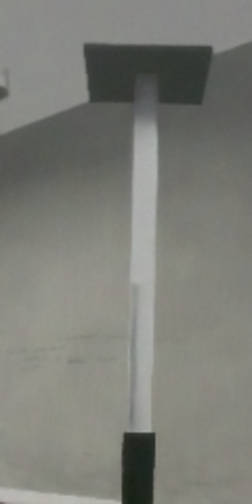

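Call:
execute_actions:
  actions:
    - {"r1":{"base":{"translate_m":1.714},"joints":{"lift_m":0.62,"gripper_m":0.12},"pace":"max"},"r2":{"base":{"translate_m":0.4},"joints":{"lift_m":0.72,"gripper_m":0.08,"arm_m":0.15},"pace":"fast"}}
  cameras: []

Call:
execute_actions:
  actions:
    - {"r1":{"base":{"rotate_rad":1.645},"pace":"max"},"r2":{"joints":{"arm_m":0.34}}}
  cameras: ["r1_head_camera","r1_wrist_camera","r2_wrist_camera"]

Scene clock: 73.60 s.
r1.base_odometry: x=-3.060 y=-4.761 heading=-2.320 (m, m, rad; r1's odometry frame)
r1.turned_by_wheels: +0.000 (rad since the last result)
r1.turned_by_imu: -0.005 (rad since the last result)
r1.base_tilt: forward=-0.2 right=-0.3 (deg)
r1.lidar_m: 2.15 2.19 0.54 0.48 0.52 0.67 - 2.52 1.74 1.61 1.67 2.15
r1.base_status: done
r1.joint_positions: lift_m=+0.620 arm_m=+0.002 wrist_yaw_rad=+0.000 wrist_pitch_rad=+0.002 wrist_roll_rad=+0.003 gripper_m=+0.120
r1.joint_status: all done
r1.motor_effort: lift_m=+20(21) arm_m=-7(7) wrist_yaw_rad=+0(0) wrist_pitch_rad=-5(6) wrist_roll_rad=+1(1) gripper_m=-1(0) wheel_0=+0(8) wheel_1=-2(6) wheel_2=-1(13) (%)
r1.hand_pose: x=+0.4611 y=-0.0874 z=+0.7974 quat_wxyz=(+1.000, +0.002, +0.001, +0.000) (m; r1's base frame)
r1.wrist_depth_mm: 1921 1921 1863 1983 1983 - - / 1863 1921 1921 1921 1983 - - / 1863 1863 1921 1921 1921 - 1983 / 1863 1808 1921 1921 1983 - 1983 / 1863 1921 1921 1983 - - 1983 / 1921 1863 1921 1921 211 - 1983 / 1863 1863 1983 138 1921 1921 1808
r2.base_odometry: x=-0.100 y=+0.441 heading=+1.880 (m, m, rad; r2's odometry frame)
r2.turned_by_wheels: +0.001 (rad since the last result)
r2.turned_by_imu: -0.002 (rad since the last result)
r2.base_tilt: forward=-0.3 right=+0.7 (deg)
r2.lidar_m: 0.72 2.51 2.51 2.14 1.76 1.74 1.94 3.08 3.06 3.41 2.99 2.94
r2.base_status: done
r2.joint_positions: lift_m=+0.720 arm_m=+0.149 wrist_yaw_rad=+0.000 wrist_pitch_rad=+0.003 wrist_roll_rad=+0.000 gripper_m=+0.080
r2.joint_status: all done
r2.motor_effort: lift_m=+25(27) arm_m=+8(9) wrist_yaw_rad=+0(0) wrist_pitch_rad=-6(5) wrist_roll_rad=+0(1) gripper_m=-3(2) wheel_0=+2(10) wheel_1=+2(9) wheel_2=+3(13) (%)
r2.hand_pose: x=+0.6079 y=-0.0874 z=+0.8970 quat_wxyz=(+1.000, +0.000, +0.001, +0.000) (m; r2's base frame)
r2.wrist_depth_mm: - - - - - - - / - - - - - - - / - - - - - - - / - - - - - - - / - - - - - - - / - - 202 - 203 - - / - 1983 - 139 - - -
pictures: none
No camera images: the call's "cameras" was empty. Leave "cameras" out to get every camera's image.

Scene clock: 75.43 s.
r1.base_odometry: x=-3.060 y=-4.761 heading=-0.675 (m, m, rad; r1's odometry frame)
r1.turned_by_wheels: +1.645 (rad since the last result)
r1.turned_by_imu: +1.625 (rad since the last result)
r1.base_tilt: forward=-0.3 right=-0.4 (deg)
r1.lidar_m: 0.50 0.53 0.74 3.06 2.36 1.68 1.62 1.70 2.26 2.16 2.23 0.50
r1.base_status: done
r1.joint_positions: lift_m=+0.620 arm_m=+0.002 wrist_yaw_rad=+0.000 wrist_pitch_rad=+0.002 wrist_roll_rad=+0.003 gripper_m=+0.120
r1.joint_status: not commanded
r1.motor_effort: lift_m=+20(20) arm_m=-7(7) wrist_yaw_rad=-1(1) wrist_pitch_rad=-5(6) wrist_roll_rad=+1(1) gripper_m=-2(3) wheel_0=+1(6) wheel_1=+0(6) wheel_2=+0(9) (%)
r1.hand_pose: x=+0.4611 y=-0.0874 z=+0.7974 quat_wxyz=(+1.000, +0.002, +0.001, +0.000) (m; r1's base frame)
r1.wrist_depth_mm: - - - - - - - / - - - - - - - / - - - - - - - / - - - - - - - / 820 732 878 433 960 - - / 397 370 353 433 211 402 439 / 283 281 300 138 307 285 290
r2.base_odometry: x=-0.100 y=+0.441 heading=+1.880 (m, m, rad; r2's odometry frame)
r2.turned_by_wheels: +0.000 (rad since the last result)
r2.turned_by_imu: +0.000 (rad since the last result)
r2.base_tilt: forward=-0.1 right=+0.7 (deg)
r2.lidar_m: 0.72 2.51 2.51 2.13 1.76 1.75 1.96 3.08 3.04 3.40 2.99 2.96
r2.base_status: not commanded
r2.joint_positions: lift_m=+0.720 arm_m=+0.338 wrist_yaw_rad=+0.000 wrist_pitch_rad=+0.002 wrist_roll_rad=+0.000 gripper_m=+0.080
r2.joint_status: all done
r2.motor_effort: lift_m=+25(25) arm_m=+9(13) wrist_yaw_rad=-1(0) wrist_pitch_rad=-5(6) wrist_roll_rad=+2(0) gripper_m=-2(1) wheel_0=+2(2) wheel_1=+2(2) wheel_2=+3(3) (%)
r2.hand_pose: x=+0.7979 y=-0.0874 z=+0.8971 quat_wxyz=(+1.000, +0.000, +0.001, +0.000) (m; r2's base frame)
r2.wrist_depth_mm: - - - - - - - / - - - - - - - / - - - - - - - / - - - - - - - / - - - 221 - - - / - - 201 220 203 - - / - 1983 - 139 - - -
pictures: r1_head_camera, r1_wrist_camera, r2_wrist_camera
camera_calibration (this result's frames):
r1_wrist_camera: T_world_to_cam=[[0.00463167, -0.999588, 0.0283281, -0.114576], [0.0125273, -0.0282682, -0.999522, 0.84696], [0.999911, 0.00498433, 0.0123912, -0.244624], [0, 0, 0, 1]] pos_world=[0.234523, -0.0893678, 0.852832]
r2_wrist_camera: T_world_to_cam=[[0.0327429, -0.998932, 0.0325923, -0.142178], [0.0241812, -0.0318085, -0.999201, 0.942294], [0.999171, 0.0335049, 0.0231139, -0.590234], [0, 0, 0, 1]] pos_world=[0.571615, -0.0922774, 0.959818]
Images, in order (width x height): r1_head_camera 420x560, r1_wrist_camera 616x392, r2_wrist_camera 616x392.

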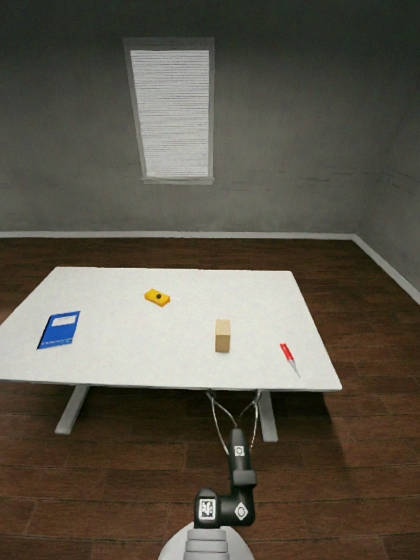

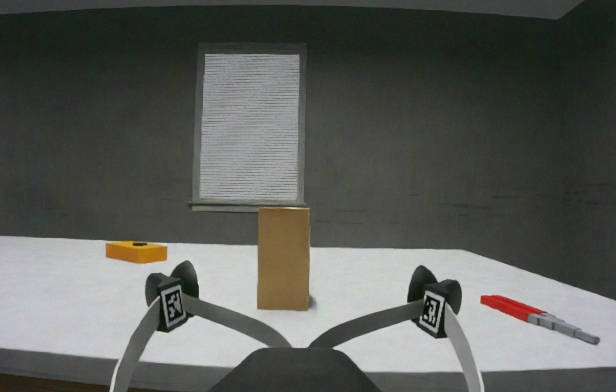

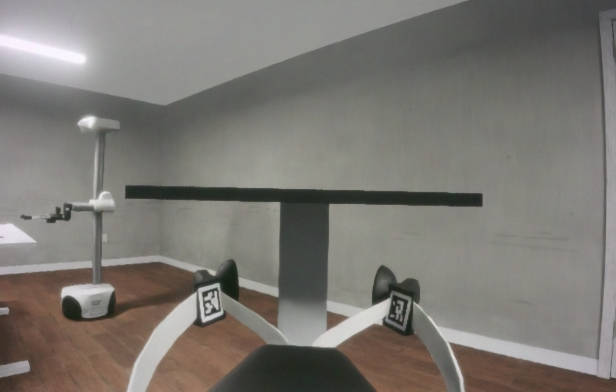

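Call:
execute_actions:
  actions:
    - {"r1":{"base":{"strafe_m":0.028},"joints":{"arm_m":0.25,"lift_m":0.605},"pace":"fast"},"r2":{"joints":{"arm_m":0.358,"lift_m":0.75,"gripper_m":0.05}}}
  cameras: ["r1_wrist_camera","r2_wrist_camera"]

Scene clock: 77.87 s.
r1.base_odometry: x=-3.042 y=-4.739 heading=-0.675 (m, m, rad; r1's odometry frame)
r1.turned_by_wheels: +0.000 (rad since the last result)
r1.turned_by_imu: -0.001 (rad since the last result)
r1.base_tilt: forward=-0.2 right=-0.4 (deg)
r1.lidar_m: 0.50 0.52 0.71 2.99 2.35 1.69 1.61 1.67 2.27 2.17 0.72 0.53
r1.base_status: done
r1.joint_positions: lift_m=+0.605 arm_m=+0.249 wrist_yaw_rad=+0.000 wrist_pitch_rad=+0.002 wrist_roll_rad=+0.003 gripper_m=+0.120
r1.joint_status: all done
r1.motor_effort: lift_m=+15(18) arm_m=+7(7) wrist_yaw_rad=+0(1) wrist_pitch_rad=-4(6) wrist_roll_rad=+1(0) gripper_m=+0(0) wheel_0=-1(8) wheel_1=-1(9) wheel_2=-1(1) (%)
r1.hand_pose: x=+0.7082 y=-0.0874 z=+0.7828 quat_wxyz=(+1.000, +0.002, +0.001, +0.000) (m; r1's base frame)
r1.wrist_depth_mm: - - - - - - - / - - - - - - - / - - - - - - - / - - - 184 - - - / 508 732 647 183 - - - / 345 325 193 183 210 345 379 / 243 238 245 138 270 247 254
r2.base_odometry: x=-0.100 y=+0.441 heading=+1.880 (m, m, rad; r2's odometry frame)
r2.turned_by_wheels: +0.000 (rad since the last result)
r2.turned_by_imu: -0.001 (rad since the last result)
r2.base_tilt: forward=-0.3 right=+0.6 (deg)
r2.lidar_m: 0.73 2.49 2.49 2.13 1.74 1.74 1.93 3.08 3.06 3.40 2.97 2.96
r2.base_status: not commanded
r2.joint_positions: lift_m=+0.750 arm_m=+0.356 wrist_yaw_rad=+0.000 wrist_pitch_rad=+0.002 wrist_roll_rad=+0.000 gripper_m=+0.050
r2.joint_status: all done
r2.motor_effort: lift_m=+25(27) arm_m=+9(9) wrist_yaw_rad=+1(0) wrist_pitch_rad=-7(7) wrist_roll_rad=-1(1) gripper_m=-4(0) wheel_0=+2(2) wheel_1=+2(2) wheel_2=+3(3) (%)
r2.hand_pose: x=+0.8159 y=-0.0874 z=+0.9271 quat_wxyz=(+1.000, +0.000, +0.001, +0.000) (m; r2's base frame)
r2.wrist_depth_mm: - - - - - - - / - - - - - - - / - - - - - - - / - - - - - - - / - - 168 177 182 - - / - - 197 203 202 - - / - - - 140 - - -
pictures: r1_wrist_camera, r2_wrist_camera
camera_calibration (this result's frames):
r1_wrist_camera: T_world_to_cam=[[0.00457982, -0.999588, 0.0283282, -0.115285], [0.0126214, -0.0282685, -0.999521, 0.829215], [0.99991, 0.00493516, 0.0124868, -0.491599], [0, 0, 0, 1]] pos_world=[0.481617, -0.0893709, 0.838222]
r2_wrist_camera: T_world_to_cam=[[0.0326797, -0.998934, 0.0325925, -0.143712], [0.0241792, -0.0318102, -0.999201, 0.971827], [0.999173, 0.0334417, 0.0231139, -0.608926], [0, 0, 0, 1]] pos_world=[0.589621, -0.0922813, 0.98981]
Images, in order (width x height): r1_wrist_camera 616x392, r2_wrist_camera 616x392.

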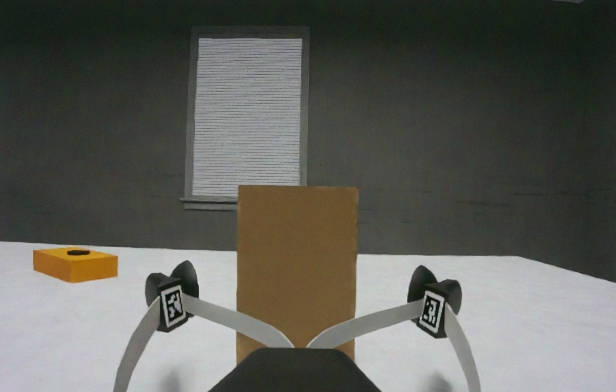

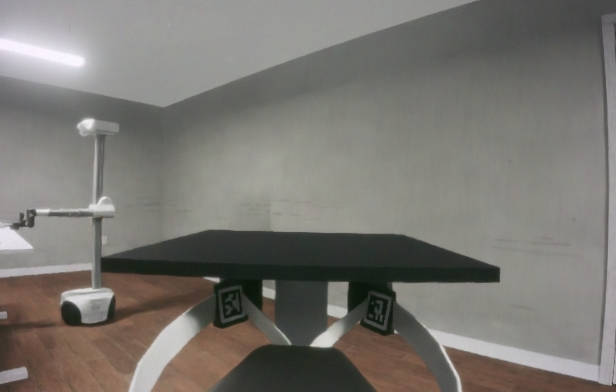

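Call:
execute_actions:
  actions:
    - {"r1":{"joints":{"gripper_m":0.02}},"r2":{"joints":{"lift_m":0.762},"pace":"slow"}}
  cameras: ["r1_wrist_camera"]

Scene clock: 80.43 s.
r1.base_odometry: x=-3.042 y=-4.739 heading=-0.675 (m, m, rad; r1's odometry frame)
r1.turned_by_wheels: +0.000 (rad since the last result)
r1.turned_by_imu: +0.000 (rad since the last result)
r1.base_tilt: forward=-0.1 right=-0.3 (deg)
r1.lidar_m: 0.48 0.53 0.74 2.99 2.35 1.69 1.59 1.67 2.28 2.18 0.72 0.52
r1.base_status: not commanded
r1.joint_positions: lift_m=+0.605 arm_m=+0.249 wrist_yaw_rad=+0.001 wrist_pitch_rad=+0.002 wrist_roll_rad=+0.003 gripper_m=+0.020
r1.joint_status: all done
r1.motor_effort: lift_m=+15(15) arm_m=+7(7) wrist_yaw_rad=-1(3) wrist_pitch_rad=-5(5) wrist_roll_rad=+1(1) gripper_m=-21(19) wheel_0=+0(1) wheel_1=-1(1) wheel_2=-1(1) (%)
r1.hand_pose: x=+0.7082 y=-0.0873 z=+0.7828 quat_wxyz=(+1.000, +0.002, +0.001, +0.000) (m; r1's base frame)
r1.wrist_depth_mm: - - - - - - - / - - - - - - - / - - - - - - - / - - - 172 - - - / 508 750 640 172 - - - / 347 362 178 171 181 384 379 / 243 224 245 150 250 232 254
r2.base_odometry: x=-0.100 y=+0.441 heading=+1.880 (m, m, rad; r2's odometry frame)
r2.turned_by_wheels: +0.000 (rad since the last result)
r2.turned_by_imu: -0.001 (rad since the last result)
r2.base_tilt: forward=-0.2 right=+0.7 (deg)
r2.lidar_m: 0.75 2.52 2.50 2.15 1.75 1.75 1.99 3.08 3.06 3.41 2.98 2.95
r2.base_status: not commanded
r2.joint_positions: lift_m=+0.761 arm_m=+0.356 wrist_yaw_rad=+0.000 wrist_pitch_rad=+0.007 wrist_roll_rad=+0.000 gripper_m=+0.050
r2.joint_status: all done
r2.motor_effort: lift_m=+27(28) arm_m=+9(9) wrist_yaw_rad=+1(1) wrist_pitch_rad=-17(18) wrist_roll_rad=+0(0) gripper_m=-3(1) wheel_0=+2(2) wheel_1=+2(2) wheel_2=+3(3) (%)
r2.hand_pose: x=+0.8159 y=-0.0874 z=+0.9377 quat_wxyz=(+1.000, +0.000, +0.003, +0.000) (m; r2's base frame)
r2.wrist_depth_mm: - - - - - - - / - - - - - - - / - - - - - - - / - - - - - - - / - - 231 242 249 - - / - - 163 169 180 - - / - - - 140 - - -
pictures: r1_wrist_camera
camera_calibration (this result's frames):
r1_wrist_camera: T_world_to_cam=[[0.00493254, -0.999587, 0.0283284, -0.115433], [0.0126316, -0.0282642, -0.999521, 0.82921], [0.999908, 0.005288, 0.0124869, -0.491601], [0, 0, 0, 1]] pos_world=[0.481651, -0.089349, 0.838222]
Images, in order (width x height): r1_wrist_camera 616x392.

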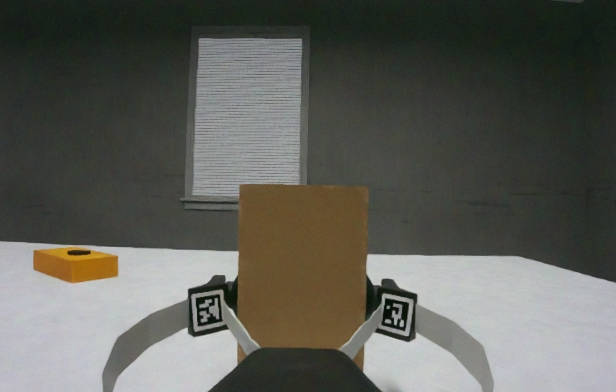

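Call:
execute_actions:
  actions:
    - {"r1":{"joints":{"lift_m":0.65,"gripper_m":0.01}},"r2":{"joints":{"lift_m":0.769},"pace":"slow"}}
  cameras: []

Call:
execute_actions:
  actions:
    - {"r1":{"joints":{"arm_m":0.0},"pace":"fast"},"r2":{"joints":{"lift_m":0.773},"pace":"slow"}}
  cameras: ["r1_wrist_camera"]

Scene clock: 81.90 s.
r1.base_odometry: x=-3.042 y=-4.739 heading=-0.675 (m, m, rad; r1's odometry frame)
r1.turned_by_wheels: +0.000 (rad since the last result)
r1.turned_by_imu: +0.000 (rad since the last result)
r1.base_tilt: forward=-0.1 right=-0.3 (deg)
r1.lidar_m: 0.50 0.51 0.72 2.98 2.34 1.71 1.62 1.69 2.28 2.18 0.74 0.54
r1.base_status: not commanded
r1.joint_positions: lift_m=+0.650 arm_m=+0.249 wrist_yaw_rad=+0.000 wrist_pitch_rad=+0.006 wrist_roll_rad=+0.003 gripper_m=+0.010
r1.joint_status: all done
r1.motor_effort: lift_m=+23(23) arm_m=+7(7) wrist_yaw_rad=-1(1) wrist_pitch_rad=-16(17) wrist_roll_rad=+1(1) gripper_m=-22(24) wheel_0=+0(0) wheel_1=-1(1) wheel_2=-1(1) (%)
r1.hand_pose: x=+0.7082 y=-0.0873 z=+0.8261 quat_wxyz=(+1.000, +0.002, +0.003, +0.000) (m; r1's base frame)
r1.wrist_depth_mm: - - - - - - - / - - - - - - - / - - - - - - - / - - - 169 - - - / - - - 169 - - - / 462 488 178 168 178 525 521 / 330 306 334 146 343 314 357
r2.base_odometry: x=-0.100 y=+0.441 heading=+1.880 (m, m, rad; r2's odometry frame)
r2.turned_by_wheels: +0.000 (rad since the last result)
r2.turned_by_imu: +0.000 (rad since the last result)
r2.base_tilt: forward=-0.2 right=+0.6 (deg)
r2.lidar_m: 0.76 2.52 2.51 2.15 1.77 1.75 1.94 3.08 3.04 3.41 2.96 2.95
r2.base_status: not commanded
r2.joint_positions: lift_m=+0.768 arm_m=+0.356 wrist_yaw_rad=+0.000 wrist_pitch_rad=+0.015 wrist_roll_rad=+0.000 gripper_m=+0.050
r2.joint_status: all done
r2.on_its_own: wrist_pitch_rad is at rest, and its effort (-41) is outside its rest range (-23 to +23)
r2.motor_effort: lift_m=+30(28) arm_m=+8(9) wrist_yaw_rad=+1(1) wrist_pitch_rad=-41(42) wrist_roll_rad=-1(1) gripper_m=-4(4) wheel_0=+2(2) wheel_1=+2(2) wheel_2=+3(3) (%)
r2.hand_pose: x=+0.8159 y=-0.0874 z=+0.9421 quat_wxyz=(+1.000, +0.000, +0.007, +0.000) (m; r2's base frame)
r2.wrist_depth_mm: - - - - - - - / - - - - - - - / - - - - - - - / - - - - - - - / - - 238 247 255 - - / - - 150 153 156 - - / - 1983 - 138 - - -
pictures: none
No camera images: the call's "cameras" was empty. Leave "cameras" out to get every camera's image.

Scene clock: 83.47 s.
r1.base_odometry: x=-3.042 y=-4.739 heading=-0.675 (m, m, rad; r1's odometry frame)
r1.turned_by_wheels: +0.000 (rad since the last result)
r1.turned_by_imu: +0.000 (rad since the last result)
r1.base_tilt: forward=-0.2 right=-0.4 (deg)
r1.lidar_m: 0.42 0.52 0.73 2.95 2.32 1.67 1.61 1.68 2.29 2.19 0.74 0.53
r1.base_status: not commanded
r1.joint_positions: lift_m=+0.650 arm_m=+0.002 wrist_yaw_rad=+0.000 wrist_pitch_rad=+0.006 wrist_roll_rad=+0.003 gripper_m=+0.010
r1.joint_status: all done
r1.motor_effort: lift_m=+23(23) arm_m=-7(7) wrist_yaw_rad=+1(1) wrist_pitch_rad=-16(18) wrist_roll_rad=+2(1) gripper_m=-26(24) wheel_0=+0(0) wheel_1=-1(1) wheel_2=-1(1) (%)
r1.hand_pose: x=+0.4611 y=-0.0875 z=+0.8260 quat_wxyz=(+1.000, +0.002, +0.003, +0.000) (m; r1's base frame)
r1.wrist_depth_mm: - - - - - - - / - - - - - - - / - - - - - - - / - - - 169 - - - / 960 1008 866 168 - - - / 473 496 178 169 178 535 521 / 334 310 338 146 345 317 364
r2.base_odometry: x=-0.100 y=+0.441 heading=+1.880 (m, m, rad; r2's odometry frame)
r2.turned_by_wheels: +0.000 (rad since the last result)
r2.turned_by_imu: +0.000 (rad since the last result)
r2.base_tilt: forward=-0.2 right=+0.8 (deg)
r2.lidar_m: 0.76 2.53 2.51 2.13 1.77 1.73 1.95 3.06 3.05 3.40 2.98 2.94
r2.base_status: not commanded
r2.joint_positions: lift_m=+0.772 arm_m=+0.356 wrist_yaw_rad=+0.000 wrist_pitch_rad=+0.020 wrist_roll_rad=+0.000 gripper_m=+0.050
r2.joint_status: all done
r2.on_its_own: wrist_pitch_rad is at rest, and its effort (-56) is outside its rest range (-23 to +23)
r2.motor_effort: lift_m=+31(31) arm_m=+9(9) wrist_yaw_rad=+1(0) wrist_pitch_rad=-56(56) wrist_roll_rad=+1(0) gripper_m=-2(4) wheel_0=+2(2) wheel_1=+2(2) wheel_2=+3(3) (%)
r2.hand_pose: x=+0.8158 y=-0.0874 z=+0.9446 quat_wxyz=(+1.000, +0.000, +0.010, +0.000) (m; r2's base frame)
r2.wrist_depth_mm: - - - - - - - / - - - - - - - / - - - - - - - / - - - - - - - / - - 242 251 256 - - / - - 152 158 160 - - / - 1921 - 138 - - 1983
pictures: r1_wrist_camera
camera_calibration (this result's frames):
r1_wrist_camera: T_world_to_cam=[[0.00421148, -0.99959, 0.0283109, -0.115333], [0.00857301, -0.028274, -0.999563, 0.877422], [0.999954, 0.00445235, 0.00845042, -0.241771], [0, 0, 0, 1]] pos_world=[0.234724, -0.0894008, 0.882347]
Images, in order (width x height): r1_wrist_camera 616x392.

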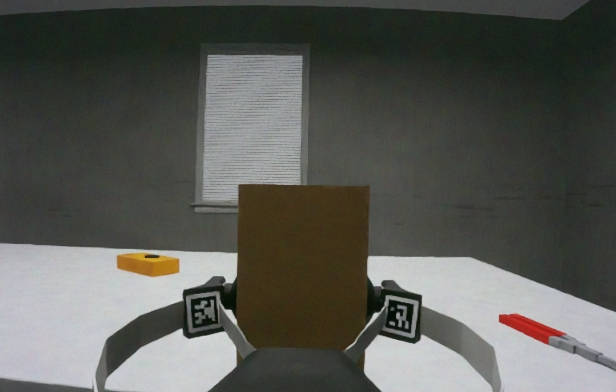

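Call:
execute_actions:
  actions:
    - {"r1":{"base":{"rotate_rad":1.5},"pace":"fast"},"r2":{"joints":{"lift_m":0.777},"pace":"slow"}}
  cameras: ["r1_head_camera"]

Scene clock: 86.57 s.
r1.base_odometry: x=-3.042 y=-4.739 heading=+0.825 (m, m, rad; r1's odometry frame)
r1.turned_by_wheels: +1.500 (rad since the last result)
r1.turned_by_imu: +1.481 (rad since the last result)
r1.base_tilt: forward=-0.2 right=-0.3 (deg)
r1.lidar_m: 0.42 2.60 1.73 1.60 1.65 2.10 2.19 2.20 0.55 0.48 0.51 0.70
r1.base_status: done
r1.joint_positions: lift_m=+0.650 arm_m=+0.002 wrist_yaw_rad=+0.000 wrist_pitch_rad=+0.006 wrist_roll_rad=+0.003 gripper_m=+0.010
r1.joint_status: not commanded
r1.motor_effort: lift_m=+23(23) arm_m=-7(7) wrist_yaw_rad=+0(4) wrist_pitch_rad=-16(18) wrist_roll_rad=+0(1) gripper_m=-25(24) wheel_0=+0(5) wheel_1=+0(6) wheel_2=+0(6) (%)
r1.hand_pose: x=+0.4611 y=-0.0874 z=+0.8260 quat_wxyz=(+1.000, +0.002, +0.003, +0.000) (m; r1's base frame)
r1.wrist_depth_mm: - - - - - - - / - - - - - - - / - - - - - - - / - - - 169 - - - / - - - 169 - - - / - - 178 168 179 - 591 / 1863 1756 1921 146 1983 1756 -
r2.base_odometry: x=-0.100 y=+0.441 heading=+1.880 (m, m, rad; r2's odometry frame)
r2.turned_by_wheels: +0.000 (rad since the last result)
r2.turned_by_imu: -0.001 (rad since the last result)
r2.base_tilt: forward=-0.1 right=+0.6 (deg)
r2.lidar_m: 0.74 2.51 2.51 2.16 1.76 1.75 1.97 3.08 3.05 3.41 2.98 2.95
r2.base_status: not commanded
r2.joint_positions: lift_m=+0.776 arm_m=+0.356 wrist_yaw_rad=+0.000 wrist_pitch_rad=+0.021 wrist_roll_rad=+0.000 gripper_m=+0.050
r2.joint_status: all done
r2.on_its_own: wrist_pitch_rad is at rest, and its effort (-58) is outside its rest range (-23 to +23)
r2.motor_effort: lift_m=+31(32) arm_m=+9(9) wrist_yaw_rad=+2(0) wrist_pitch_rad=-58(64) wrist_roll_rad=+0(0) gripper_m=-4(3) wheel_0=+2(2) wheel_1=+2(2) wheel_2=+3(3) (%)
r2.hand_pose: x=+0.8158 y=-0.0874 z=+0.9483 quat_wxyz=(+1.000, +0.000, +0.010, +0.000) (m; r2's base frame)
r2.wrist_depth_mm: - - - - - - - / - - - - - - - / - - - - - - - / - - - - - - - / - - 242 250 256 - - / - - 153 158 161 - - / - 1863 - 138 - - -
pictures: r1_head_camera
Images, in order (width x height): r1_head_camera 420x560.

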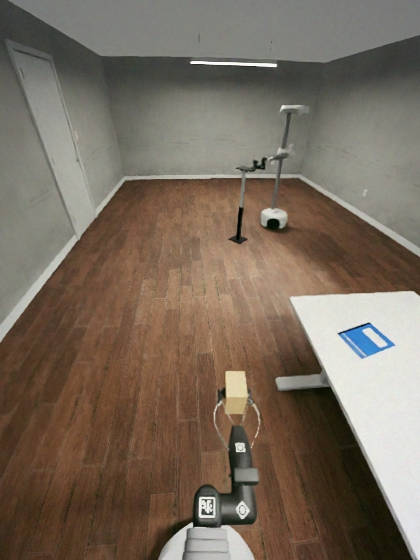

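Call:
execute_actions:
  actions: []
  cameras: ["r2_wrist_camera","r1_head_camera"]

Scene clock: 88.57 s.
r1.base_odometry: x=-3.042 y=-4.739 heading=+0.825 (m, m, rad; r1's odometry frame)
r1.turned_by_wheels: +0.000 (rad since the last result)
r1.turned_by_imu: +0.000 (rad since the last result)
r1.base_tilt: forward=-0.2 right=-0.4 (deg)
r1.lidar_m: 0.40 2.61 1.74 1.62 1.64 2.11 2.17 2.25 0.55 0.49 0.51 0.68
r1.base_status: done
r1.joint_positions: lift_m=+0.650 arm_m=+0.002 wrist_yaw_rad=+0.000 wrist_pitch_rad=+0.006 wrist_roll_rad=+0.003 gripper_m=+0.010
r1.joint_status: not commanded
r1.motor_effort: lift_m=+23(23) arm_m=-7(7) wrist_yaw_rad=+0(4) wrist_pitch_rad=-17(18) wrist_roll_rad=+0(1) gripper_m=-26(24) wheel_0=+0(5) wheel_1=+0(6) wheel_2=+0(6) (%)
r1.hand_pose: x=+0.4611 y=-0.0874 z=+0.8260 quat_wxyz=(+1.000, +0.002, +0.003, +0.000) (m; r1's base frame)
r1.wrist_depth_mm: - - - - - - - / - - - - - - - / - - - - - - - / - - - 169 - - - / - - - 169 - - - / - - 178 168 179 - 591 / 1808 1756 1921 146 1921 1756 -
r2.base_odometry: x=-0.100 y=+0.441 heading=+1.880 (m, m, rad; r2's odometry frame)
r2.turned_by_wheels: +0.000 (rad since the last result)
r2.turned_by_imu: +0.000 (rad since the last result)
r2.base_tilt: forward=-0.2 right=+0.7 (deg)
r2.lidar_m: 0.75 2.51 2.50 2.15 1.75 1.76 1.97 3.08 3.06 3.39 2.99 2.96
r2.base_status: not commanded
r2.joint_positions: lift_m=+0.776 arm_m=+0.356 wrist_yaw_rad=+0.000 wrist_pitch_rad=+0.021 wrist_roll_rad=+0.000 gripper_m=+0.050
r2.joint_status: all done
r2.on_its_own: wrist_pitch_rad is at rest, and its effort (-58) is outside its rest range (-23 to +23)
r2.motor_effort: lift_m=+31(32) arm_m=+9(9) wrist_yaw_rad=+1(0) wrist_pitch_rad=-58(64) wrist_roll_rad=+0(0) gripper_m=-3(3) wheel_0=+2(2) wheel_1=+2(2) wheel_2=+3(3) (%)
r2.hand_pose: x=+0.8158 y=-0.0874 z=+0.9483 quat_wxyz=(+1.000, +0.000, +0.010, +0.000) (m; r2's base frame)
r2.wrist_depth_mm: - - - - - - - / - - - - - - - / - - - - - - - / - - - - - - - / - - 241 251 256 - - / - - 153 158 161 - - / - 1921 - 138 - - -
pictures: r1_head_camera, r2_wrist_camera
camera_calibration (this result's frames):
r2_wrist_camera: T_world_to_cam=[[0.0332757, -0.998934, 0.0319905, -0.144316], [0.00582575, -0.0318138, -0.999477, 1.00827], [0.999429, 0.0334447, 0.00476092, -0.592164], [0, 0, 0, 1]] pos_world=[0.590755, -0.0922809, 1.01518]
Images, in order (width x height): r1_head_camera 420x560, r2_wrist_camera 616x392.

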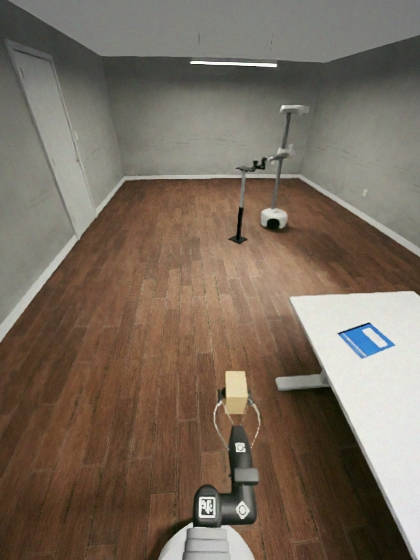

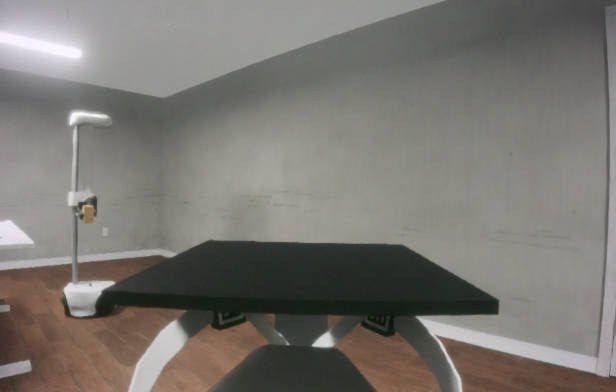

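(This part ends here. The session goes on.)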